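# Close both analyser doors with two robot arms

## Task

Close both of the analyser's doors, then leave both grippers holding nothing and with neither gripper in contact with either door.

## Robot and tools

Robot: two 6-joint arms with parallel-jaw grippers, named left_arm and right_arm. Their root links sit in the scene frame at left_arm (+0.030, +0.328, 0) m, quat_wxyz (+1.000, 0, 0, -0.013), and right_arm (0, -0.280, 0) m, quat_wxyz (+0.996, 0, 0, +0.093). The scene frame's origin is on the table top midway between the arms. +z is up, +x points out over the table, and left_arm is on the +y side. The names left and right refer only to the arms, not to sides of a picture.

Gripper: the fingers extend along the gripper's +z axis and close along its y axis. The reported end_effector_position is the point between the finger pads, roughly 1 cm short of the tips. A wrist camera is mounted on each hand and adds bulk near it.

execute_actions takes "actions", a list holding zero or one item, plus an optional "pictures" boolean (pictures come by default). The forms are:
- Empty list []: nothing is commanded and the current state comes back.
- Motion {"rows": [...], "steps": n}: n is 1 to 15 control steps of 1/30 s each, default 15. Give 1 to 15 rows. Each row is used for one step, and the last row repeats if there are fewer rows than steps.
- Wait {"steps": n} with no rows: n is up to 300. It returns once n steps have passed since the previous result, and time spent replying counts toward them.
A refused call sends nothing to the robot.

Each row is one flat list of 14 numbers covering both arms, even if only one arm moves. The order is left_arm waist, shoulder, elbow, wrist pitch, wrist yaw, wrist roll, opening, then the same seven for right_arm. The joint values are absolute target angles in radians, in the same form that Joint positions reports. They are not offsets.

Stated joint ranges, the same for both arms: waist -2.618 to 3.054, shoulder 0.000 to 3.142, elbow 0.000 to 3.142, wrist pitch -1.571 to 1.571, wrist yaw -1.571 to 1.571, wrist roll -2.094 to 2.094. A joint's true end may differ from these by up to 0.036 rad either way. The call is refused if a target is more than 0.036 rad beyond a stated end and also farther out than that joint's last reported angle. A target beyond the true end is cut off at that end, and the result then prints "joint sent to its limit". That line may refer to an earlier action that kept running. If the line does not appear, that does not prove there is more room.

Opening is an absolute value from -1 (closed) to +1 (fully open, a pad gap of 0.094 m). Away from the extremes, the fingers move to where grip_measured would read the value you command. To hold something, command about 0.03 below grip_measured; a smaller difference gives a softer grip. Each pad can push with roughly 50 to 62 N, and less on very thin parts. Readings may be off by about 1 mm of opening, with a fixed bias per gripper.

Speed limits: on every step, each joint's target is kept within a set distance of its measured angle. These distances are 0.202 rad for the waist, 0.258 for the shoulder, 0.238 for the elbow, 0.573 for the wrist pitch, and 0.522 for the wrist yaw and the wrist roll. If the targets would put the hand more than 70 mm from where it is now, all of that arm's targets are pulled back toward the measured angles. Large moves therefore take several calls.

Between calls, including while you think or wait, the arms keep heading for the last row you sent. They stop doing so once everything is nearly still (a blocked move counts as still) or once any step is HELD. After that, only a new action makes them move farther or push harder. Fingers that are already opening or closing finish that motion.

Result lines:
- The state line gives left_arm: … | right_arm: …, each with an end_effector_position in metres and an end_effector_quat_wxyz in the scene frame. These can be off, more so at full stretch.
- Joint positions and Joint velocities give one block per arm: the six joints (rad, rad/s), then the pad gap (m, m/s).
- grip_measured is the measured opening on the command scale.
- HELD marks steps on which all or part of your row was not sent.
- "joint command not followed" means the clearance check changed or blocked joint targets; the rest of the row was still applied.
- MOTOR HOT appears from 75 °C. An OVER-TEMPERATURE FAULT line means an arm was stopped: at 90 °C it halts for 10 s, and at 100 °C it goes limp and drops. Carrying loads for a long time builds heat.

zoom_image takes "camera" (cam_head_left, cam_head_right, cam_left_wrist or cam_right_wrist) and "region" [x0, y0, x1, y1] in image pixels, with the origin at the top left and a size of at most 504 by 504. It gives a closer look at that camera's latest image. All four images are 504x504 and arrive in that order. The head cameras are fixed. The wrist cameras move with their hands, and their poses come from joint readings. The calibration numbers are approximate, accurate to within a few degrees and millimetres.

read_manual, with optional "section" (only "licences"), returns licence text and moves nothing.

finished_scene takes "scene", the integer number of the current scene. It ends that scene for good, checks whether the goal holds, and moves on. Answering without any tool call ends everything.

Things to avoid: arms hitting or shoving each other, knocking anything off the table, slamming doors, pushing very hard, jerky motion and dropped items. Brief outside tugs or pushes may happen. Before finishing, open both grippers and move them clear of the doors.

Each tool is called after "Call:" as name([rows], argument=value, ...), one row to a line, values as JSON.

## Session

Call:
execute_actions(actions=[])

Scene clock: 0.00 s of 4800.00 s.
left_arm: end_effector_position=(+0.2643, +0.5222, +0.1330) grip_measured=+1.000 end_effector_quat_wxyz=(+0.121, +0.805, -0.548, +0.193) | right_arm: end_effector_position=(+0.2613, +0.0226, +0.1450) grip_measured=+1.000 end_effector_quat_wxyz=(-0.201, +0.877, -0.308, +0.309)
Joint positions: left_arm=[ 0.945  1.875  1.597 -1.528  0.398 -0.979  0.094] | right_arm=[ 0.9    1.586  1.154 -0.581  0.541 -1.537  0.094]
Joint velocities: left_arm=[-0.017  0.007 -0.007 -0.037  0.007 -0.022  0.   ] | right_arm=[ 0.012  0.017 -0.007 -0.007 -0.066 -0.037  0.   ]

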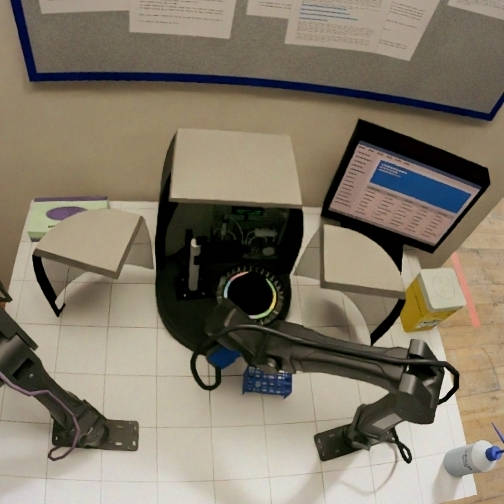

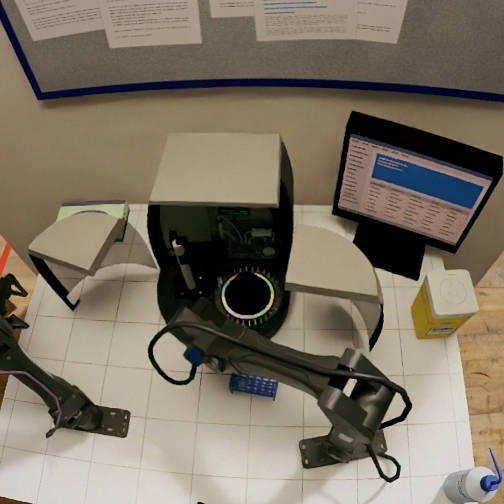

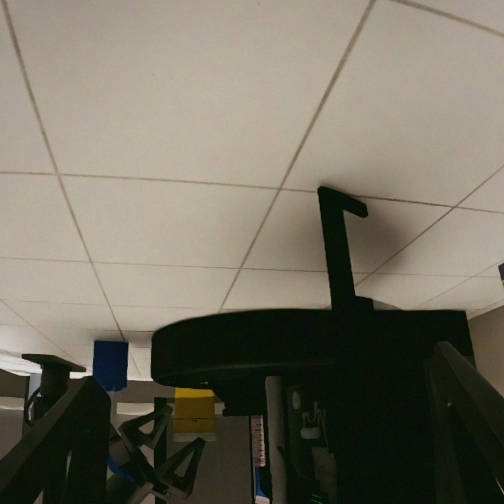

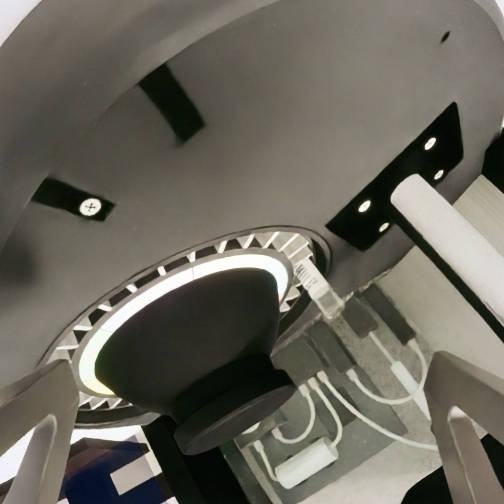

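Call:
execute_actions([
  {"rows":[[0.425,2.058,2.01,-1.523,0,-0.5,-1, 0.9,1.3,1.1,-1.3,0.2,-1.0,-1]],"steps":15},
], pictures=false)

Call:
execute_actions([
  {"rows":[[0.425,2.058,2.01,-1.523,0,-0.5,-1, 0.2,1.21,1.1,-1.467,0,-0.5,-1]],"steps":15},
], pictures=false)

Call:
execute_actions([
  {"rows":[[0.425,2.058,2.01,-1.523,0,-0.5,-1, -0.79,1.21,1.1,-1.467,0,0,-1]],"steps":15},
])

Scene clock: 16.80 s of 4800.00 s.
left_arm: end_effector_position=(+0.4020, +0.4558, +0.1404) grip_measured=-0.998 end_effector_quat_wxyz=(-0.010, -0.421, +0.907, -0.022) | right_arm: end_effector_position=(+0.1414, -0.0952, +0.1406) grip_measured=-0.977 end_effector_quat_wxyz=(-0.058, +0.864, -0.487, +0.113)
Joint positions: left_arm=[ 0.376  2.076  1.991 -1.501  0.046 -0.52   0.   ] | right_arm=[ 0.899  1.304  1.102 -1.257  0.229 -1.042  0.001]
Joint velocities: left_arm=[ 0.364  0.012 -0.012 -0.11  -0.271  0.051 -0.   ] | right_arm=[ 0.007 -0.007 -0.027 -0.3   -0.139  0.256 -0.   ]
Steps of this call (steps 1 to 90: nothing new was sent; then 13.30 s passed at rest; steps 91 to 105: all 15 steps of this action). Readings (joint positions):
91: left_arm=[0.924 1.902 1.638 -1.559 0.332 -0.910] | right_arm=[0.899 1.573 1.151 -0.612 0.510 -1.488]
92: left_arm=[0.887 1.949 1.716 -1.575 0.253 -0.833] | right_arm=[0.899 1.542 1.139 -0.672 0.471 -1.430]
94: left_arm=[0.781 2.040 1.871 -1.545 0.155 -0.719] | right_arm=[0.899 1.460 1.117 -0.812 0.408 -1.334]
98: left_arm=[0.531 2.082 1.981 -1.487 0.063 -0.594] | right_arm=[0.899 1.329 1.110 -1.079 0.300 -1.160]
105: the state above

Scene clock: 17.30 s of 4800.00 s.
left_arm: end_effector_position=(+0.3899, +0.4801, +0.1403) grip_measured=-0.998 end_effector_quat_wxyz=(-0.013, -0.440, +0.898, -0.006) | right_arm: end_effector_position=(+0.1456, -0.2232, +0.1536) grip_measured=-0.977 end_effector_quat_wxyz=(-0.024, -0.446, +0.895, -0.012)
Joint positions: left_arm=[ 0.43   2.076  1.991 -1.511  0.012 -0.507  0.   ] | right_arm=[ 0.209  1.179  1.094 -1.533  0.028 -0.527  0.001]
Joint velocities: left_arm=[-0.002  0.012 -0.002  0.007 -0.037  0.022 -0.   ] | right_arm=[-0.002  0.002 -0.022 -0.022 -0.139  0.125 -0.   ]
Steps of this call (steps 1 to 15: all 15 steps of this action). Readings (joint positions):
1: left_arm=[0.389 2.076 1.991 -1.503 0.040 -0.517] | right_arm=[0.870 1.298 1.102 -1.278 0.183 -0.962]
2: left_arm=[0.402 2.076 1.991 -1.505 0.034 -0.515] | right_arm=[0.807 1.285 1.100 -1.307 0.140 -0.873]
4: left_arm=[0.423 2.076 1.991 -1.507 0.023 -0.513] | right_arm=[0.655 1.251 1.100 -1.359 0.094 -0.741]
8: left_arm=[0.430 2.076 1.991 -1.510 0.013 -0.509] | right_arm=[0.387 1.212 1.099 -1.439 0.050 -0.602]
15: the state above

Scene clock: 17.80 s of 4800.00 s.
left_arm: end_effector_position=(+0.3899, +0.4801, +0.1403) grip_measured=-0.998 end_effector_quat_wxyz=(-0.013, -0.439, +0.898, -0.006) | right_arm: end_effector_position=(+0.1443, -0.3765, +0.1485) grip_measured=-0.977 end_effector_quat_wxyz=(-0.007, +0.276, +0.961, -0.002)
Joint positions: left_arm=[ 0.43   2.076  1.991 -1.511  0.012 -0.506  0.   ] | right_arm=[-0.773  1.21   1.094 -1.467  0.008 -0.026  0.001]
Joint velocities: left_arm=[-0.007 -0.007  0.002  0.007  0.022  0.007  0.001] | right_arm=[-0.569 -0.012 -0.012 -0.051  0.081  0.11   0.001]
Steps of this call (steps 1 to 15: all 15 steps of this action). Readings (joint positions):
1: left_arm=[0.430 2.076 1.991 -1.511 0.012 -0.506] | right_arm=[0.181 1.179 1.094 -1.534 0.012 -0.449]
2: left_arm=[0.430 2.076 1.991 -1.511 0.012 -0.506] | right_arm=[0.117 1.179 1.094 -1.534 0.006 -0.361]
4: left_arm=[0.430 2.076 1.991 -1.511 0.012 -0.506] | right_arm=[-0.029 1.194 1.094 -1.510 0.004 -0.234]
8: left_arm=[0.430 2.076 1.991 -1.511 0.012 -0.506] | right_arm=[-0.321 1.205 1.094 -1.485 0.002 -0.100]
15: the state above
camera_calibration (this result's frames):
cam_left_wrist: T_world_to_cam=[[0.652543, -0.757145, -0.0303163, 0.116238], [-0.549348, -0.500253, 0.669301, 0.398033], [-0.521923, -0.420093, -0.742373, 0.607071], [0, 0, 0, 1]] pos_world=[0.459653, 0.542152, 0.187794]
cam_right_wrist: T_world_to_cam=[[-0.544254, -0.838823, 0.0127789, -0.23648], [-0.744248, 0.489808, 0.454075, 0.26488], [-0.387148, 0.237621, -0.890872, 0.364409], [0, 0, 0, 1]] pos_world=[0.209511, -0.414697, 0.207388]

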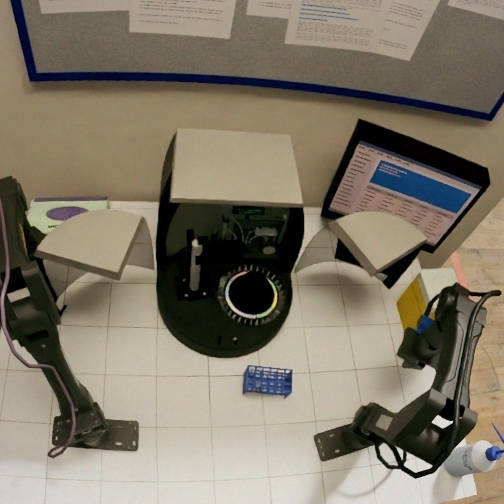

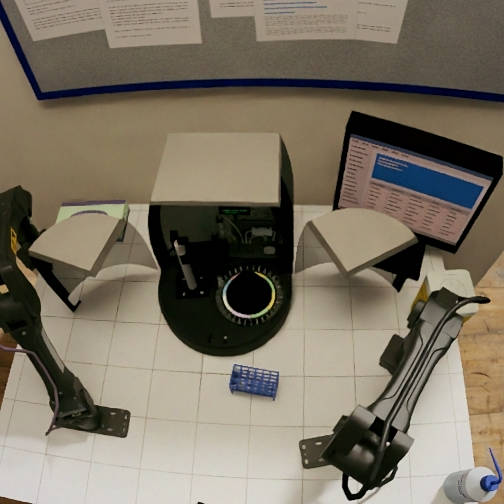

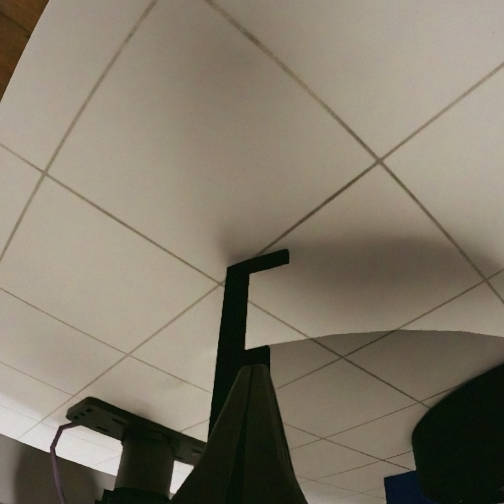

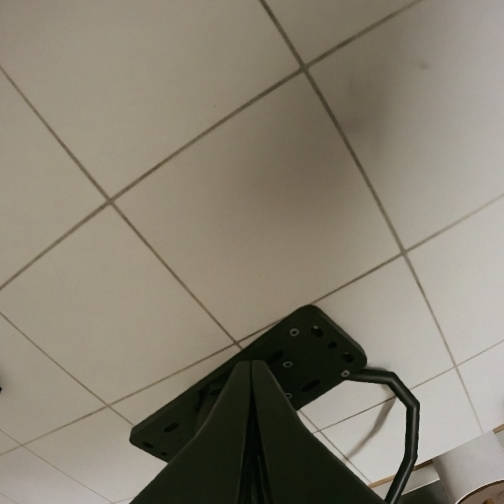

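Call:
execute_actions([
  {"rows":[[0.35,1.83,1.72,-1.46,0,-0.5,-1, -0.79,1.21,1.1,-1.467,0,0,-1]],"steps":15},
], pictures=false)

Call:
execute_actions([
  {"rows":[[0.276,1.614,1.442,-1.40,0,-0.5,-1, -0.79,1.21,1.1,-1.467,0,0,-1]],"steps":15},
])

Scene clock: 19.50 s of 4800.00 s.
left_arm: end_effector_position=(+0.3492, +0.4342, +0.1625) grip_measured=-0.998 end_effector_quat_wxyz=(-0.000, -0.401, +0.916, -0.001) | right_arm: end_effector_position=(+0.1429, -0.3785, +0.1485) grip_measured=-0.977 end_effector_quat_wxyz=(-0.007, +0.291, +0.957, -0.002)
Joint positions: left_arm=[ 0.346  1.826  1.733 -1.477  0.002 -0.505  0.   ] | right_arm=[-0.787  1.21   1.094 -1.467  0.008 -0.009  0.001]
Joint velocities: left_arm=[-0.002  0.002 -0.007  0.051 -0.007  0.007 -0.   ] | right_arm=[ 0.007 -0.002  0.007  0.007 -0.022 -0.037 -0.001]
Steps of this call (steps 1 to 30: the robot went on to your last target; steps 31 to 36: nothing new was sent; steps 37 to 51: all 15 steps of this action). Readings (joint positions):
37: left_arm=[0.425 2.042 1.940 -1.473 0.009 -0.506] | right_arm=[-0.787 1.210 1.094 -1.467 0.008 -0.009]
38: left_arm=[0.414 1.986 1.851 -1.444 0.005 -0.506] | right_arm=[-0.787 1.210 1.094 -1.467 0.008 -0.009]
40: left_arm=[0.383 1.894 1.749 -1.461 -0.003 -0.506] | right_arm=[-0.787 1.210 1.094 -1.467 0.008 -0.009]
44: left_arm=[0.346 1.826 1.733 -1.479 0.002 -0.505] | right_arm=[-0.787 1.210 1.094 -1.467 0.008 -0.009]
51: the state above

Scene clock: 20.00 s of 4800.00 s.
left_arm: end_effector_position=(+0.3016, +0.3983, +0.1527) grip_measured=-0.998 end_effector_quat_wxyz=(-0.008, -0.370, +0.929, +0.001) | right_arm: end_effector_position=(+0.1429, -0.3785, +0.1485) grip_measured=-0.977 end_effector_quat_wxyz=(-0.007, +0.291, +0.957, -0.002)
Joint positions: left_arm=[ 0.277  1.619  1.453 -1.421  0.001 -0.506  0.   ] | right_arm=[-0.787  1.21   1.094 -1.467  0.008 -0.009  0.001]
Joint velocities: left_arm=[ 0.002 -0.007 -0.002 -0.007 -0.022 -0.022 -0.002] | right_arm=[-0.002 -0.007 -0.017 -0.037  0.007 -0.007 -0.001]
Steps of this call (steps 1 to 15: all 15 steps of this action). Readings (joint positions):
1: left_arm=[0.341 1.797 1.687 -1.438 -0.000 -0.505] | right_arm=[-0.787 1.210 1.094 -1.467 0.008 -0.009]
2: left_arm=[0.330 1.745 1.603 -1.396 -0.004 -0.511] | right_arm=[-0.787 1.210 1.094 -1.467 0.008 -0.009]
4: left_arm=[0.304 1.659 1.491 -1.405 -0.004 -0.510] | right_arm=[-0.787 1.210 1.094 -1.467 0.008 -0.009]
8: left_arm=[0.277 1.619 1.453 -1.428 0.001 -0.507] | right_arm=[-0.787 1.210 1.094 -1.467 0.008 -0.009]
15: the state above
camera_calibration (this result's frames):
cam_left_wrist: T_world_to_cam=[[0.530231, -0.846992, -0.038213, 0.186221], [-0.623437, -0.420035, 0.659467, 0.292128], [-0.574614, -0.325847, -0.750761, 0.515449], [0, 0, 0, 1]] pos_world=[0.379567, 0.448388, 0.201446]
cam_right_wrist: T_world_to_cam=[[-0.569594, -0.821824, 0.0129904, -0.228842], [-0.728952, 0.512402, 0.453953, 0.271235], [-0.379726, 0.249099, -0.890931, 0.367652], [0, 0, 0, 1]] pos_world=[0.206977, -0.418631, 0.207398]

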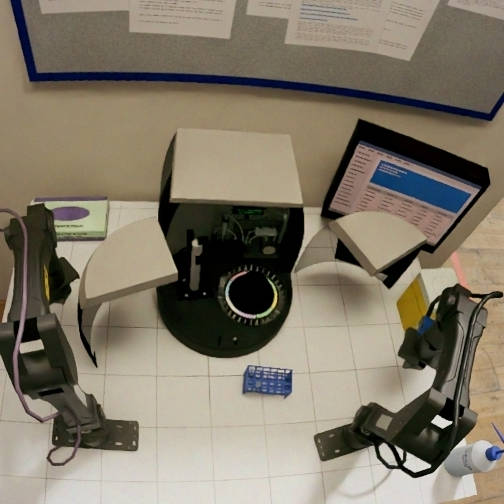

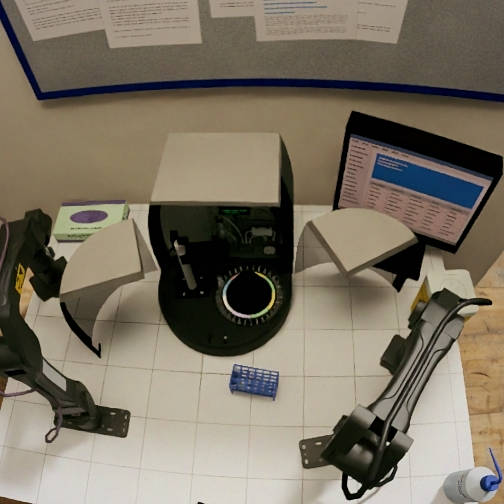

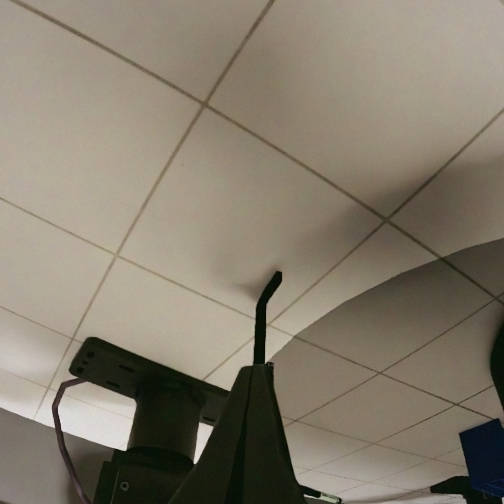

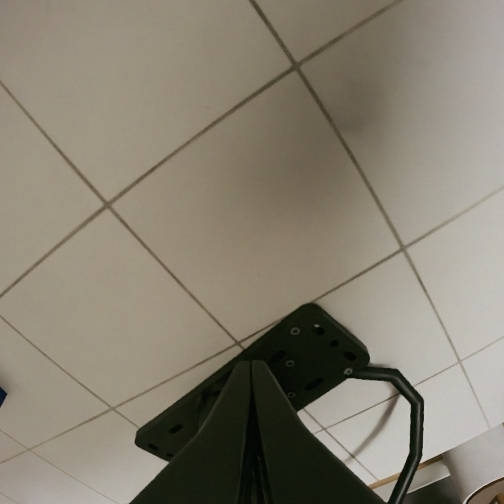

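Call:
execute_actions([
  {"rows":[[0.1,1.40,1.26,-1.44,0,-0.5,-1, -0.79,1.21,1.1,-1.467,0,0,-1]],"steps":15},
], pictures=false)

Call:
execute_actions([
  {"rows":[[-0.082,1.208,1.104,-1.467,0,-0.5,-1, -0.79,1.21,1.1,-1.467,0,0,-1]],"steps":15},
], pictures=false)

Call:
execute_actions([
  {"rows":[[-0.705,1.235,1.122,-1.458,0,-0.5,-1, -0.79,1.21,1.1,-1.467,0,0,-1]],"steps":15},
])

Scene clock: 21.10 s of 4800.00 s.
left_arm: end_effector_position=(+0.2561, +0.3429, +0.1590) grip_measured=-0.998 end_effector_quat_wxyz=(+0.001, -0.281, +0.960, -0.003) | right_arm: end_effector_position=(+0.1429, -0.3785, +0.1485) grip_measured=-0.977 end_effector_quat_wxyz=(-0.007, +0.291, +0.957, -0.002)
Joint positions: left_arm=[ 0.092  1.399  1.273 -1.441  0.005 -0.505  0.   ] | right_arm=[-0.787  1.21   1.094 -1.467  0.008 -0.009  0.001]
Joint velocities: left_arm=[ 0.002 -0.017 -0.002 -0.007  0.007  0.007 -0.001] | right_arm=[ 0.002  0.002 -0.017 -0.007 -0.037  0.007  0.001]
Steps of this call (steps 1 to 15: the robot went on to your last target; steps 16 to 18: nothing new was sent; steps 19 to 33: all 15 steps of this action). Readings (joint positions):
19: left_arm=[0.260 1.592 1.421 -1.394 -0.009 -0.506] | right_arm=[-0.787 1.210 1.094 -1.467 0.008 -0.009]
20: left_arm=[0.222 1.543 1.360 -1.374 -0.020 -0.510] | right_arm=[-0.787 1.210 1.094 -1.467 0.008 -0.009]
22: left_arm=[0.136 1.454 1.288 -1.404 -0.011 -0.508] | right_arm=[-0.787 1.210 1.094 -1.467 0.008 -0.009]
26: left_arm=[0.092 1.399 1.273 -1.441 0.005 -0.505] | right_arm=[-0.787 1.210 1.094 -1.467 0.008 -0.009]
33: the state above

Scene clock: 21.60 s of 4800.00 s.
left_arm: end_effector_position=(+0.2062, +0.3081, +0.1527) grip_measured=-0.998 end_effector_quat_wxyz=(-0.001, -0.195, +0.981, -0.004) | right_arm: end_effector_position=(+0.1429, -0.3785, +0.1485) grip_measured=-0.977 end_effector_quat_wxyz=(-0.007, +0.291, +0.957, -0.002)
Joint positions: left_arm=[-0.083  1.213  1.113 -1.471  0.009 -0.503  0.   ] | right_arm=[-0.787  1.21   1.094 -1.467  0.008 -0.009  0.001]
Joint velocities: left_arm=[ 0.002  0.007  0.002 -0.095 -0.007  0.022  0.   ] | right_arm=[-0.012  0.012  0.022  0.081  0.007 -0.007 -0.   ]
Steps of this call (steps 1 to 15: all 15 steps of this action). Readings (joint positions):
1: left_arm=[0.071 1.376 1.246 -1.421 -0.006 -0.505] | right_arm=[-0.787 1.210 1.094 -1.467 0.008 -0.009]
2: left_arm=[0.025 1.332 1.194 -1.405 -0.010 -0.505] | right_arm=[-0.787 1.210 1.094 -1.467 0.008 -0.009]
4: left_arm=[-0.063 1.252 1.127 -1.439 0.004 -0.504] | right_arm=[-0.787 1.210 1.094 -1.467 0.008 -0.009]
8: left_arm=[-0.083 1.213 1.113 -1.471 0.009 -0.503] | right_arm=[-0.787 1.210 1.094 -1.467 0.008 -0.009]
15: the state above

Scene clock: 22.10 s of 4800.00 s.
left_arm: end_effector_position=(+0.1647, +0.2072, +0.1494) grip_measured=-0.998 end_effector_quat_wxyz=(-0.006, +0.113, +0.994, -0.001) | right_arm: end_effector_position=(+0.1429, -0.3785, +0.1485) grip_measured=-0.977 end_effector_quat_wxyz=(-0.007, +0.291, +0.957, -0.002)
Joint positions: left_arm=[-0.703  1.233  1.113 -1.459  0.008 -0.504  0.   ] | right_arm=[-0.787  1.21   1.094 -1.467  0.008 -0.009  0.001]
Joint velocities: left_arm=[ 0.007 -0.002 -0.007 -0.081 -0.007  0.007 -0.001] | right_arm=[-0.017  0.002  0.017 -0.051  0.051  0.081 -0.   ]
Steps of this call (steps 1 to 15: all 15 steps of this action). Readings (joint positions):
1: left_arm=[-0.112 1.214 1.113 -1.471 -0.005 -0.505] | right_arm=[-0.787 1.210 1.094 -1.467 0.008 -0.009]
2: left_arm=[-0.177 1.218 1.113 -1.471 -0.013 -0.507] | right_arm=[-0.787 1.210 1.094 -1.467 0.008 -0.009]
4: left_arm=[-0.314 1.225 1.113 -1.465 -0.011 -0.506] | right_arm=[-0.787 1.210 1.094 -1.467 0.008 -0.009]
8: left_arm=[-0.600 1.233 1.113 -1.460 -0.007 -0.509] | right_arm=[-0.787 1.210 1.094 -1.467 0.008 -0.009]
15: the state above
camera_calibration (this result's frames):
cam_left_wrist: T_world_to_cam=[[-0.410776, -0.911269, -0.0292022, 0.263712], [-0.695431, 0.292447, 0.656392, -0.00660745], [-0.589609, 0.289938, -0.753855, 0.247389], [0, 0, 0, 1]] pos_world=[0.249595, 0.170518, 0.198534]
cam_right_wrist: T_world_to_cam=[[-0.569594, -0.821824, 0.0129904, -0.228842], [-0.728952, 0.512402, 0.453953, 0.271235], [-0.379726, 0.249099, -0.890931, 0.367652], [0, 0, 0, 1]] pos_world=[0.206977, -0.418631, 0.207398]

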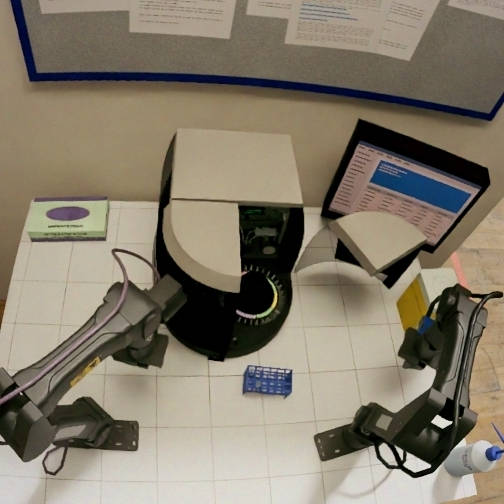

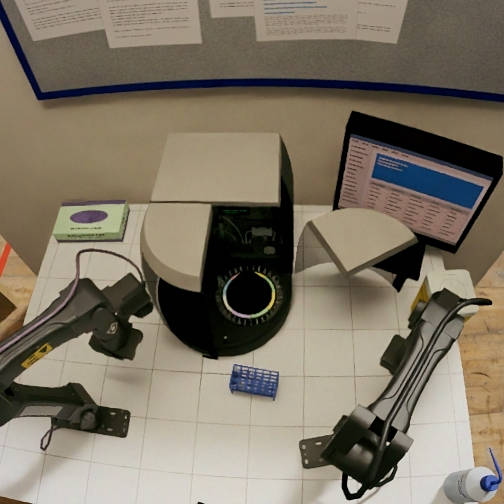

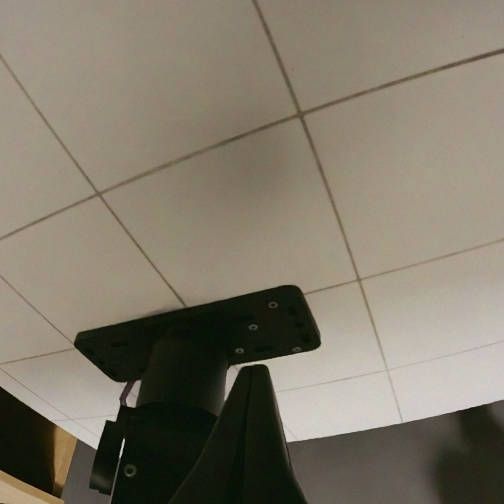

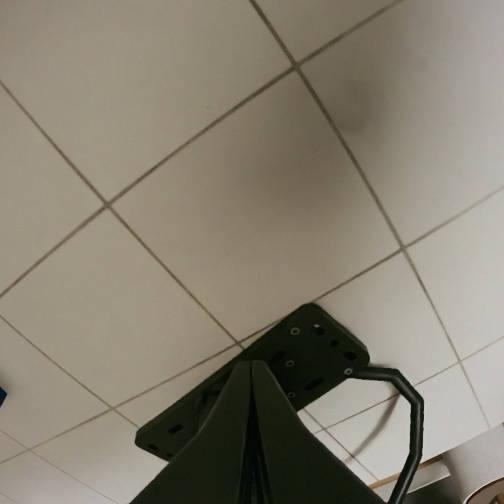

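Call:
execute_actions([
  {"rows":[[-0.705,1.235,1.122,-1.458,0,-0.5,-1, -0.9,2.35,2.2,-1.42,0,0,-1]],"steps":15},
], pictures=false)

Call:
execute_actions([
  {"rows":[[-0.705,1.235,1.122,-1.458,0,-0.5,-1, -0.9,2.35,2.2,-1.42,0,0,-1]],"steps":12},
])

Scene clock: 25.43 s of 4800.00 s.
left_arm: end_effector_position=(+0.1647, +0.2072, +0.1494) grip_measured=-0.998 end_effector_quat_wxyz=(-0.006, +0.113, +0.994, -0.001) | right_arm: end_effector_position=(+0.3200, -0.5534, +0.1488) grip_measured=-0.977 end_effector_quat_wxyz=(+0.014, +0.342, +0.939, -0.005)
Joint positions: left_arm=[-0.703  1.233  1.113 -1.459  0.008 -0.504  0.   ] | right_arm=[-0.896  2.171  2.174 -1.544 -0.001 -0.01   0.001]
Joint velocities: left_arm=[-0.012  0.002  0.012  0.037  0.007 -0.051  0.001] | right_arm=[-0.012  0.53   0.984 -0.198 -0.051 -0.051 -0.   ]
Steps of this call (steps 1 to 15: the robot went on to your last target; steps 16 to 85: nothing new was sent; steps 86 to 100: all 15 steps of this action). Readings (joint positions):
86: left_arm=[-0.703 1.233 1.113 -1.459 0.008 -0.504] | right_arm=[-0.802 1.243 1.127 -1.493 0.001 -0.009]
87: left_arm=[-0.703 1.233 1.113 -1.459 0.008 -0.504] | right_arm=[-0.832 1.308 1.198 -1.517 0.000 -0.009]
89: left_arm=[-0.703 1.233 1.113 -1.459 0.008 -0.504] | right_arm=[-0.874 1.462 1.345 -1.497 0.000 -0.009]
93: left_arm=[-0.703 1.233 1.113 -1.459 0.008 -0.504] | right_arm=[-0.893 1.797 1.658 -1.464 0.000 -0.009]
100: the state above

Scene clock: 25.83 s of 4800.00 s.
left_arm: end_effector_position=(+0.1647, +0.2072, +0.1494) grip_measured=-0.998 end_effector_quat_wxyz=(-0.006, +0.113, +0.994, -0.001) | right_arm: end_effector_position=(+0.3258, -0.5618, +0.1491) grip_measured=-0.977 end_effector_quat_wxyz=(+0.020, +0.345, +0.938, -0.007)
Joint positions: left_arm=[-0.703  1.233  1.113 -1.459  0.008 -0.504  0.   ] | right_arm=[-0.902  2.209  2.236 -1.555 -0.001 -0.01   0.001]
Joint velocities: left_arm=[ 0.007 -0.007  0.002  0.022  0.007  0.037 -0.   ] | right_arm=[-0.002  0.012  0.007 -0.007 -0.007 -0.037  0.   ]
Steps of this call (steps 1 to 12: all 12 steps of this action). Readings (joint positions):
1: left_arm=[-0.703 1.233 1.113 -1.459 0.008 -0.504] | right_arm=[-0.897 2.187 2.200 -1.545 -0.001 -0.010]
2: left_arm=[-0.703 1.233 1.113 -1.459 0.008 -0.504] | right_arm=[-0.898 2.198 2.217 -1.549 -0.001 -0.010]
4: left_arm=[-0.703 1.233 1.113 -1.459 0.008 -0.504] | right_arm=[-0.901 2.206 2.231 -1.553 -0.001 -0.010]
8: left_arm=[-0.703 1.233 1.113 -1.459 0.008 -0.504] | right_arm=[-0.902 2.209 2.236 -1.555 -0.001 -0.010]
12: the state above
camera_calibration (this result's frames):
cam_left_wrist: T_world_to_cam=[[-0.410776, -0.911269, -0.0292022, 0.263712], [-0.695431, 0.292447, 0.656392, -0.00660745], [-0.589609, 0.289938, -0.753855, 0.247389], [0, 0, 0, 1]] pos_world=[0.249595, 0.170518, 0.198534]
cam_right_wrist: T_world_to_cam=[[-0.660017, -0.75124, 0.00390094, -0.204912], [-0.686256, 0.605021, 0.403736, 0.543781], [-0.305663, 0.263796, -0.914867, 0.471019], [0, 0, 0, 1]] pos_world=[0.3819, -0.60719, 0.212176]

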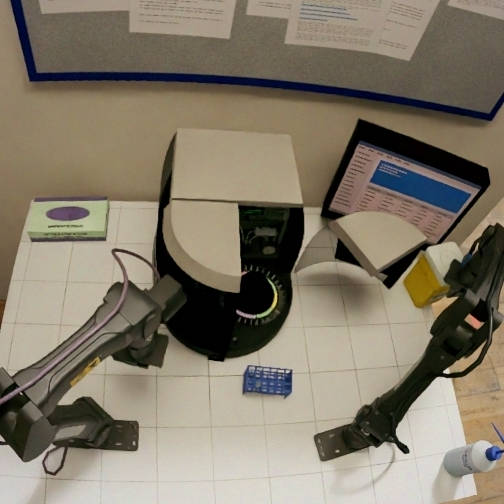

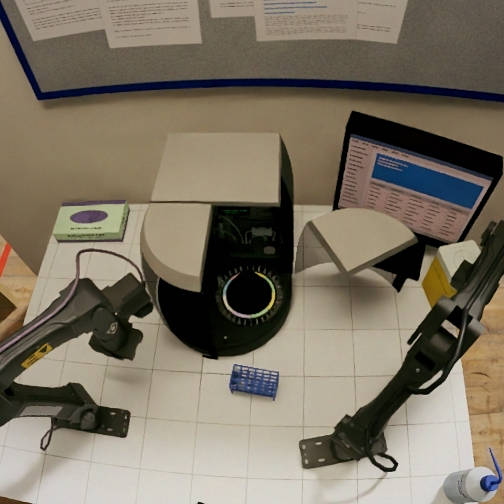

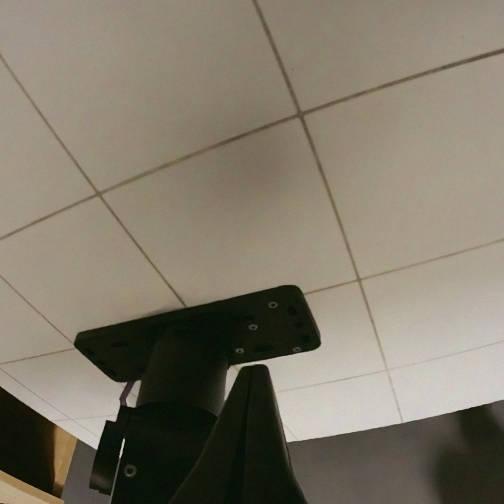

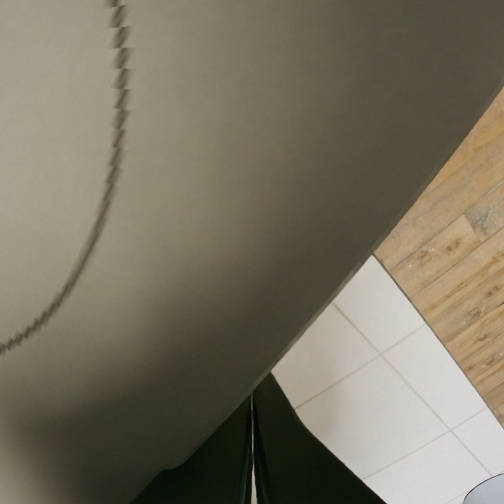

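Call:
execute_actions([
  {"rows":[[-0.705,1.235,1.122,-1.458,0,-0.5,-1, -0.9,2.0,2.05,-1.5,0,0,-1]],"steps":15},
])

Scene clock: 26.70 s of 4800.00 s.
left_arm: end_effector_position=(+0.1647, +0.2072, +0.1494) grip_measured=-0.998 end_effector_quat_wxyz=(-0.006, +0.113, +0.994, -0.001) | right_arm: end_effector_position=(+0.3006, -0.5397, +0.1825) grip_measured=-0.977 end_effector_quat_wxyz=(+0.047, +0.345, +0.937, -0.017)
Joint positions: left_arm=[-0.703  1.233  1.113 -1.459  0.008 -0.504  0.   ] | right_arm=[-0.902  2.005  2.053 -1.519 -0.001 -0.009  0.001]
Joint velocities: left_arm=[ 0.007  0.002 -0.002 -0.051 -0.022 -0.066 -0.   ] | right_arm=[ 0.002 -0.022  0.027  0.066 -0.051  0.007 -0.   ]
Steps of this call (steps 1 to 11: the robot went on to your last target; steps 12 to 26: all 15 steps of this action). Readings (joint positions):
12: left_arm=[-0.703 1.233 1.113 -1.459 0.008 -0.504] | right_arm=[-0.902 2.171 2.197 -1.535 -0.001 -0.010]
13: left_arm=[-0.703 1.233 1.113 -1.459 0.008 -0.504] | right_arm=[-0.902 2.123 2.131 -1.520 -0.001 -0.010]
15: left_arm=[-0.703 1.233 1.113 -1.459 0.008 -0.504] | right_arm=[-0.902 2.054 2.069 -1.532 -0.001 -0.009]
19: left_arm=[-0.703 1.233 1.113 -1.459 0.008 -0.504] | right_arm=[-0.902 2.006 2.062 -1.528 -0.001 -0.009]
26: the state above
camera_calibration (this result's frames):
cam_left_wrist: T_world_to_cam=[[-0.410776, -0.911269, -0.0292022, 0.263712], [-0.695431, 0.292447, 0.656392, -0.00660745], [-0.589609, 0.289938, -0.753855, 0.247389], [0, 0, 0, 1]] pos_world=[0.249595, 0.170518, 0.198534]
cam_right_wrist: T_world_to_cam=[[-0.660746, -0.750602, 0.00346833, -0.204434], [-0.701911, 0.619508, 0.351471, 0.521675], [-0.265963, 0.229798, -0.936192, 0.461699], [0, 0, 0, 1]] pos_world=[0.353885, -0.582728, 0.249595]

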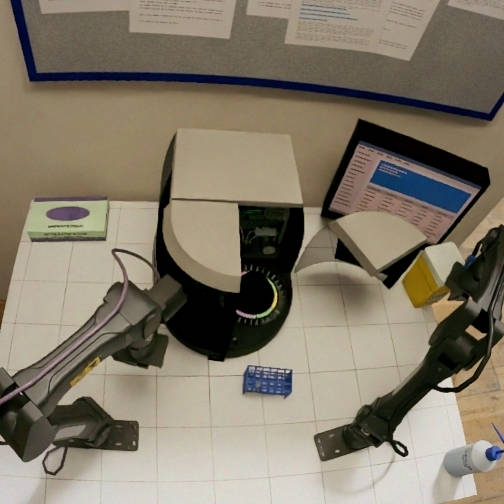

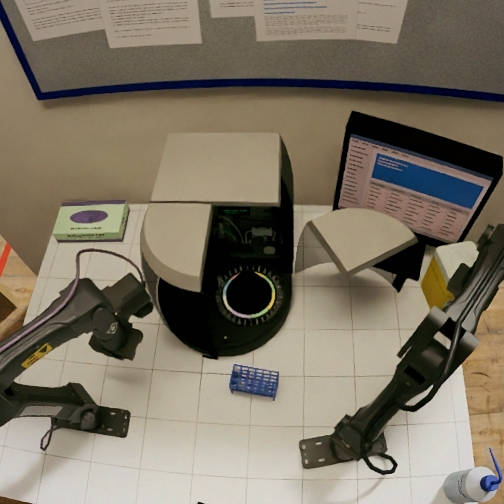

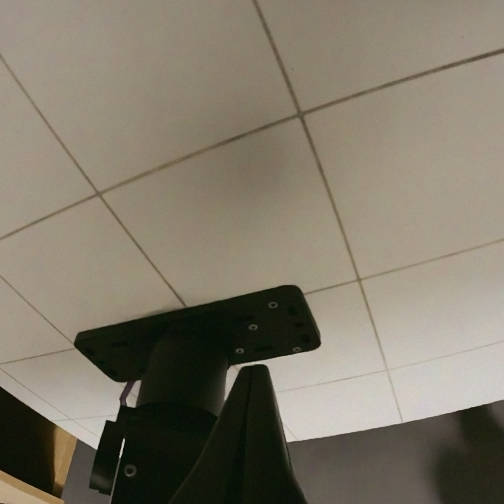

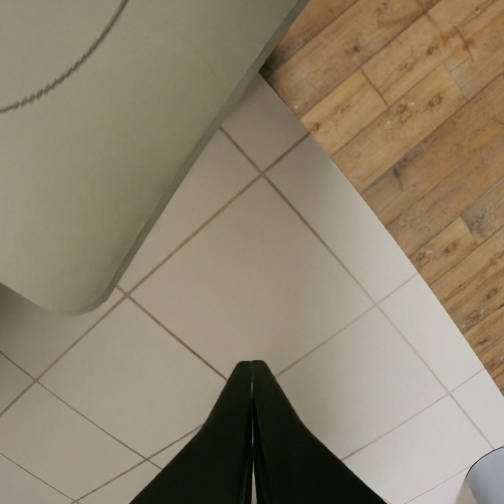

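Call:
execute_actions([
  {"rows":[[-0.705,1.235,1.122,-1.458,0,-0.5,-1, -1.0,1.3,1.1,-1.4,0.5,0,1]],"steps":15},
], pictures=false)

Call:
execute_actions([
  {"rows":[[-0.705,1.235,1.122,-1.458,0,-0.5,-1, -1.114,1.627,0.203,1.424,0.927,0,1]],"steps":15},
], pictures=false)

Call:
execute_actions([
  {"rows":[[-0.705,1.235,1.122,-1.458,0,-0.5,-1, -1.114,1.627,0.203,1.424,0.927,0,1]],"steps":15},
])

Scene clock: 37.53 s of 4800.00 s.
left_arm: end_effector_position=(+0.1647, +0.2072, +0.1494) grip_measured=-0.998 end_effector_quat_wxyz=(-0.006, +0.113, +0.994, -0.001) | right_arm: end_effector_position=(+0.0683, -0.4676, +0.1558) grip_measured=+1.000 end_effector_quat_wxyz=(-0.120, +0.377, +0.897, -0.196)
Joint positions: left_arm=[-0.703  1.233  1.113 -1.459  0.008 -0.504  0.   ] | right_arm=[-1.006  1.29   1.101 -1.446  0.459 -0.009  0.094]
Joint velocities: left_arm=[-0.007  0.007 -0.007  0.022 -0.037 -0.037  0.   ] | right_arm=[-0.002  0.3   -0.276  0.081  0.11  -0.066  0.   ]
Steps of this call (steps 1 to 15: the robot went on to your last target; steps 16 to 90: nothing new was sent; then 7.33 s passed at rest; steps 91 to 105: all 15 steps of this action). Readings (joint positions):
91: left_arm=[-0.703 1.233 1.113 -1.459 0.008 -0.504] | right_arm=[-0.905 1.982 2.016 -1.487 0.042 -0.009]
92: left_arm=[-0.703 1.233 1.113 -1.459 0.008 -0.504] | right_arm=[-0.912 1.943 1.949 -1.459 0.098 -0.009]
94: left_arm=[-0.703 1.233 1.113 -1.459 0.008 -0.504] | right_arm=[-0.945 1.842 1.809 -1.436 0.202 -0.009]
98: left_arm=[-0.703 1.233 1.113 -1.459 0.008 -0.504] | right_arm=[-1.004 1.545 1.472 -1.402 0.370 -0.009]
105: the state above

Scene clock: 38.03 s of 4800.00 s.
left_arm: end_effector_position=(+0.1647, +0.2072, +0.1494) grip_measured=-0.998 end_effector_quat_wxyz=(-0.006, +0.113, +0.994, -0.001) | right_arm: end_effector_position=(-0.0277, -0.5221, +0.0562) grip_measured=+1.000 end_effector_quat_wxyz=(-0.220, +0.374, +0.700, -0.568)
Joint positions: left_arm=[-0.703  1.233  1.113 -1.459  0.008 -0.504  0.   ] | right_arm=[-1.092  1.556  0.324 -0.172  1.305 -0.053  0.094]
Joint velocities: left_arm=[ 0.007  0.007 -0.007 -0.051 -0.037 -0.007  0.001] | right_arm=[ 0.007 -0.149 -0.696  2.088  0.74  -0.799  0.   ]
Steps of this call (steps 1 to 15: all 15 steps of this action). Readings (joint positions):
1: left_arm=[-0.703 1.233 1.113 -1.459 0.008 -0.504] | right_arm=[-1.012 1.309 1.077 -1.411 0.495 -0.009]
2: left_arm=[-0.703 1.233 1.113 -1.459 0.008 -0.504] | right_arm=[-1.029 1.339 1.040 -1.347 0.545 -0.009]
4: left_arm=[-0.703 1.233 1.113 -1.459 0.008 -0.504] | right_arm=[-1.065 1.443 0.947 -1.198 0.635 -0.009]
8: left_arm=[-0.703 1.233 1.113 -1.459 0.008 -0.504] | right_arm=[-1.092 1.600 0.684 -0.822 0.903 -0.017]
15: the state above

Scene clock: 38.53 s of 4800.00 s.
left_arm: end_effector_position=(+0.1647, +0.2072, +0.1494) grip_measured=-0.998 end_effector_quat_wxyz=(-0.006, +0.113, +0.994, -0.001) | right_arm: end_effector_position=(+0.0585, -0.6059, +0.1119) grip_measured=+1.000 end_effector_quat_wxyz=(+0.318, +0.566, +0.490, -0.581)
Joint positions: left_arm=[-0.703  1.233  1.113 -1.459  0.008 -0.504  0.   ] | right_arm=[-1.117  1.627  0.211  1.193  0.985 -0.026  0.094]
Joint velocities: left_arm=[ 0.002  0.007 -0.002 -0.081  0.022 -0.066 -0.   ] | right_arm=[-0.032 -0.002 -0.017  1.56  -0.447  0.154  0.   ]
Steps of this call (steps 1 to 15: all 15 steps of this action). Readings (joint positions):
1: left_arm=[-0.703 1.233 1.113 -1.459 0.008 -0.504] | right_arm=[-1.093 1.554 0.303 -0.100 1.331 -0.078]
2: left_arm=[-0.703 1.233 1.113 -1.459 0.008 -0.504] | right_arm=[-1.095 1.554 0.285 -0.028 1.354 -0.099]
4: left_arm=[-0.703 1.233 1.113 -1.459 0.008 -0.504] | right_arm=[-1.106 1.554 0.255 0.133 1.378 -0.120]
8: left_arm=[-0.703 1.233 1.113 -1.459 0.008 -0.504] | right_arm=[-1.117 1.580 0.231 0.565 1.233 -0.077]
15: the state above
camera_calibration (this result's frames):
cam_left_wrist: T_world_to_cam=[[-0.410776, -0.911269, -0.0292022, 0.263712], [-0.695431, 0.292447, 0.656392, -0.00660745], [-0.589609, 0.289938, -0.753855, 0.247389], [0, 0, 0, 1]] pos_world=[0.249595, 0.170518, 0.198534]
cam_right_wrist: T_world_to_cam=[[-0.925576, 0.324309, 0.195277, 0.231444], [0.0281539, 0.573381, -0.818805, 0.477909], [-0.377514, -0.752368, -0.539838, -0.28649], [0, 0, 0, 1]] pos_world=[0.0926102, -0.56463, 0.19146]

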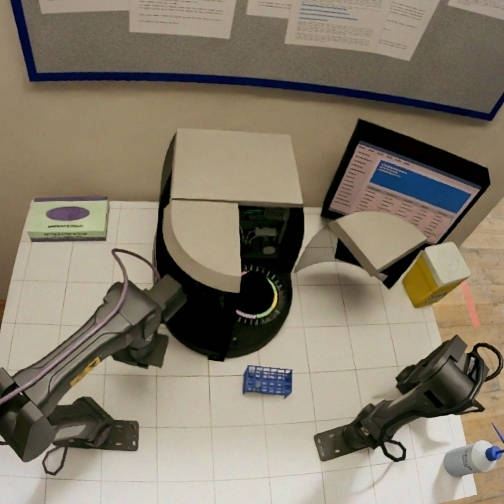

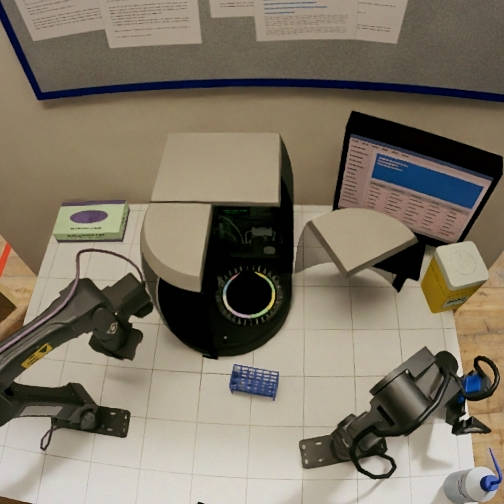

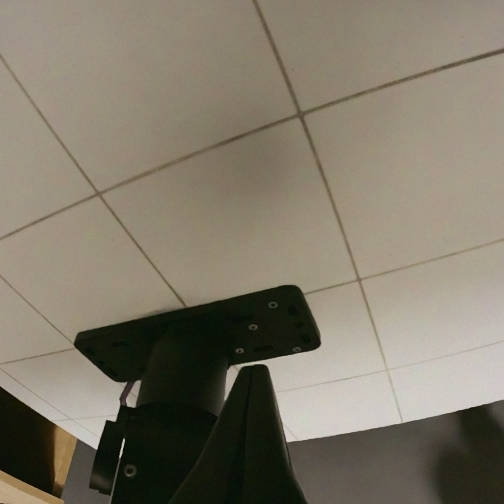

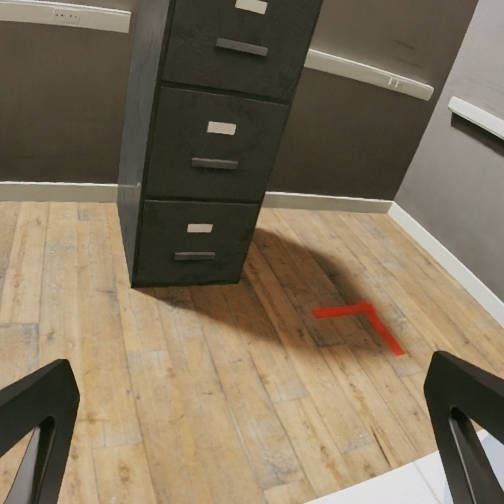

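Call:
execute_actions([
  {"rows":[[-0.705,1.235,1.122,-1.458,0,-0.5,-1, -1.114,1.627,0.203,1.424,0,0,1]],"steps":15},
], pictures=false)

Call:
execute_actions([
  {"rows":[[-0.705,1.235,1.122,-1.458,0,-0.5,-1, -1.114,1.627,0.203,1.424,-0.927,0,1]],"steps":15},
])

Scene clock: 39.43 s of 4800.00 s.
left_arm: end_effector_position=(+0.1647, +0.2072, +0.1494) grip_measured=-0.998 end_effector_quat_wxyz=(-0.006, +0.113, +0.994, -0.001) | right_arm: end_effector_position=(+0.2185, -0.5900, +0.1437) grip_measured=+1.000 end_effector_quat_wxyz=(+0.614, +0.336, +0.631, -0.335)
Joint positions: left_arm=[-0.703  1.233  1.113 -1.459  0.008 -0.504  0.   ] | right_arm=[-1.12   1.627  0.208  1.398  0.055 -0.009  0.094]
Joint velocities: left_arm=[-0.022 -0.002 -0.012 -0.081  0.051 -0.051 -0.001] | right_arm=[-0.002 -0.002  0.007  0.022 -0.344 -0.007  0.   ]
Steps of this call (steps 1 to 12: the robot went on to your last target; steps 13 to 27: all 15 steps of this action). Readings (joint positions):
13: left_arm=[-0.703 1.233 1.113 -1.459 0.008 -0.504] | right_arm=[-1.121 1.627 0.208 1.395 0.868 -0.009]
14: left_arm=[-0.703 1.233 1.113 -1.459 0.008 -0.504] | right_arm=[-1.121 1.627 0.208 1.396 0.769 -0.009]
16: left_arm=[-0.703 1.233 1.113 -1.459 0.008 -0.504] | right_arm=[-1.121 1.627 0.208 1.398 0.571 -0.009]
20: left_arm=[-0.703 1.233 1.113 -1.459 0.008 -0.504] | right_arm=[-1.120 1.627 0.208 1.398 0.243 -0.009]
27: the state above

Scene clock: 39.93 s of 4800.00 s.
left_arm: end_effector_position=(+0.1647, +0.2072, +0.1494) grip_measured=-0.998 end_effector_quat_wxyz=(-0.006, +0.113, +0.994, -0.001) | right_arm: end_effector_position=(+0.2985, -0.4528, +0.1455) grip_measured=+1.000 end_effector_quat_wxyz=(+0.702, +0.026, +0.711, -0.021)
Joint positions: left_arm=[-0.703  1.233  1.113 -1.459  0.008 -0.504  0.   ] | right_arm=[-1.119  1.627  0.208  1.4   -0.866 -0.008  0.094]
Joint velocities: left_arm=[-0.012 -0.022 -0.007 -0.022  0.007  0.081  0.001] | right_arm=[-0.007 -0.002 -0.007 -0.007 -0.374 -0.022  0.   ]
Steps of this call (steps 1 to 15: all 15 steps of this action). Readings (joint positions):
1: left_arm=[-0.703 1.233 1.113 -1.459 0.008 -0.504] | right_arm=[-1.123 1.627 0.208 1.398 -0.017 -0.008]
2: left_arm=[-0.703 1.233 1.113 -1.459 0.008 -0.504] | right_arm=[-1.123 1.627 0.208 1.398 -0.116 -0.008]
4: left_arm=[-0.703 1.233 1.113 -1.459 0.008 -0.504] | right_arm=[-1.122 1.627 0.208 1.398 -0.313 -0.008]
8: left_arm=[-0.703 1.233 1.113 -1.459 0.008 -0.504] | right_arm=[-1.119 1.627 0.208 1.398 -0.660 -0.008]
15: the state above
camera_calibration (this result's frames):
cam_left_wrist: T_world_to_cam=[[-0.410776, -0.911269, -0.0292022, 0.263712], [-0.695431, 0.292447, 0.656392, -0.00660745], [-0.589609, 0.289938, -0.753855, 0.247389], [0, 0, 0, 1]] pos_world=[0.249595, 0.170518, 0.198534]
cam_right_wrist: T_world_to_cam=[[-0.0706615, -0.997257, -0.0220305, -0.424535], [-0.451338, 0.05166, -0.890856, 0.328285], [0.889551, -0.0530061, -0.453751, -0.136682], [0, 0, 0, 1]] pos_world=[0.239755, -0.447574, 0.221082]

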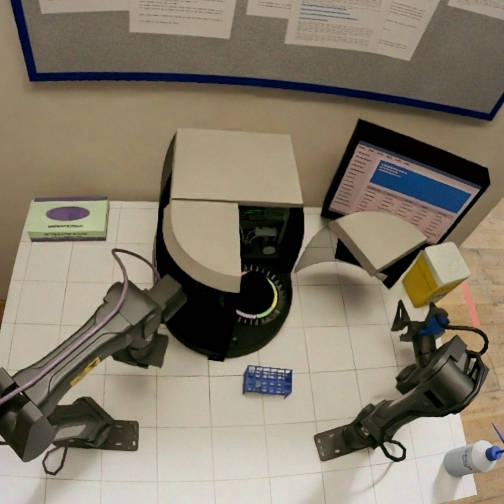

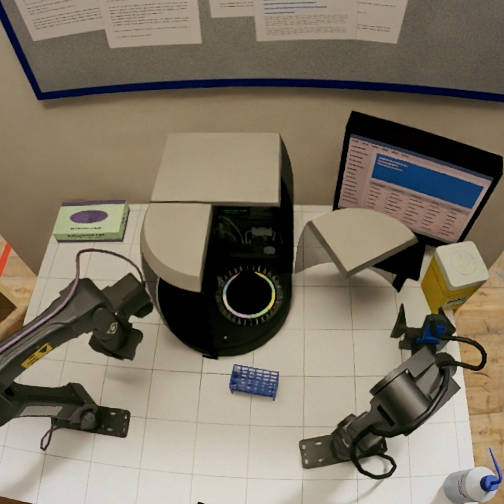

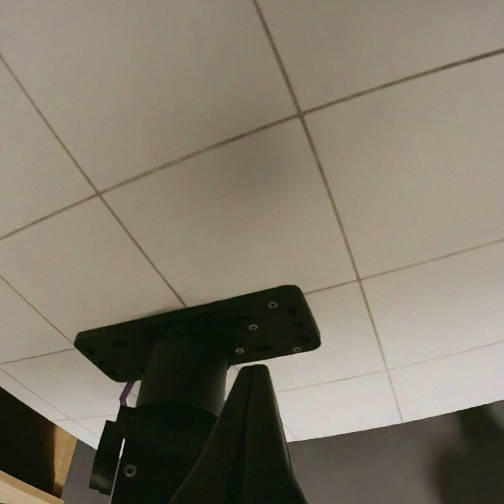

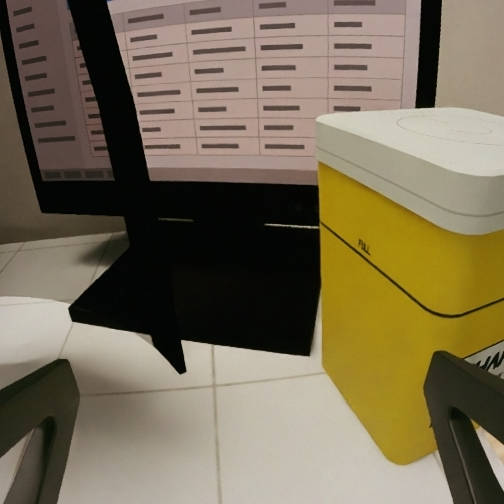

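Call:
execute_actions([
  {"rows":[[-0.705,1.235,1.122,-1.458,0,-0.5,-1, -0.834,1.678,0.265,1.42,-0.647,0,1]],"steps":15},
])

Scene clock: 41.90 s of 4800.00 s.
left_arm: end_effector_position=(+0.1647, +0.2072, +0.1494) grip_measured=-0.998 end_effector_quat_wxyz=(-0.006, +0.113, +0.994, -0.001) | right_arm: end_effector_position=(+0.3481, -0.4028, +0.1425) grip_measured=+1.000 end_effector_quat_wxyz=(+0.701, -0.005, +0.713, +0.010)
Joint positions: left_arm=[-0.703  1.233  1.113 -1.459  0.008 -0.504  0.   ] | right_arm=[-0.831  1.674  0.247  1.404 -0.666 -0.007  0.094]
Joint velocities: left_arm=[ 0.017  0.012 -0.012 -0.007  0.007 -0.007 -0.   ] | right_arm=[-0.012 -0.017 -0.007  0.022  0.066  0.022  0.   ]
Steps of this call (steps 1 to 30: the robot went on to your last target; steps 31 to 44: nothing new was sent; steps 45 to 59: all 15 steps of this action). Readings (joint positions):
45: left_arm=[-0.703 1.233 1.113 -1.459 0.008 -0.504] | right_arm=[-1.088 1.633 0.210 1.404 -0.868 -0.007]
46: left_arm=[-0.703 1.233 1.113 -1.459 0.008 -0.504] | right_arm=[-1.022 1.647 0.224 1.404 -0.818 -0.007]
48: left_arm=[-0.703 1.233 1.113 -1.459 0.008 -0.504] | right_arm=[-0.893 1.671 0.245 1.404 -0.759 -0.007]
52: left_arm=[-0.703 1.233 1.113 -1.459 0.008 -0.504] | right_arm=[-0.831 1.674 0.247 1.404 -0.707 -0.007]
59: the state above
camera_calibration (this result's frames):
cam_left_wrist: T_world_to_cam=[[-0.410776, -0.911269, -0.0292022, 0.263712], [-0.695431, 0.292447, 0.656392, -0.00660745], [-0.589609, 0.289938, -0.753855, 0.247389], [0, 0, 0, 1]] pos_world=[0.249595, 0.170518, 0.198534]
cam_right_wrist: T_world_to_cam=[[0.0161334, -0.999611, -0.0227702, -0.402323], [-0.459139, 0.0128237, -0.888272, 0.33206], [0.888218, 0.0247855, -0.458753, -0.146971], [0, 0, 0, 1]] pos_world=[0.289495, -0.402782, 0.218375]

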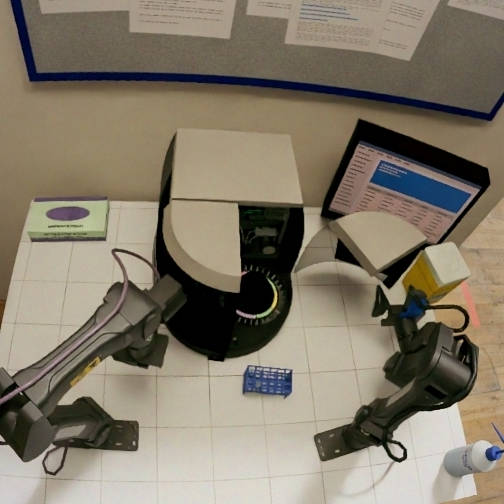

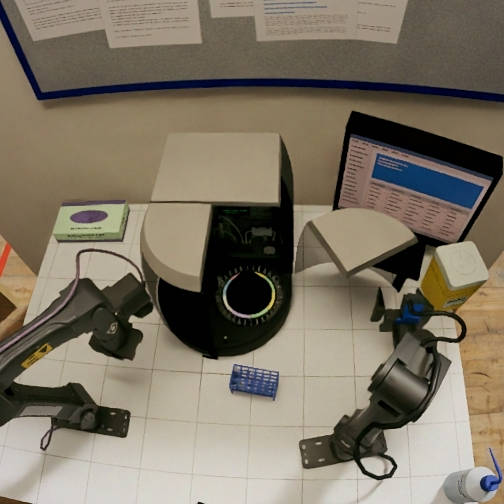

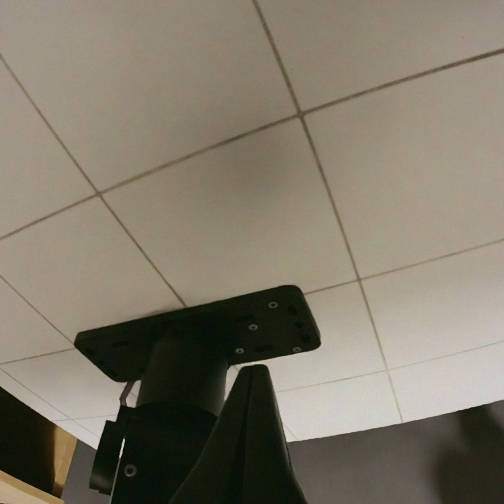

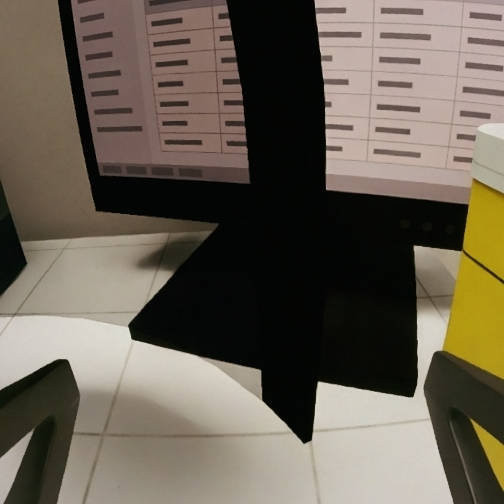

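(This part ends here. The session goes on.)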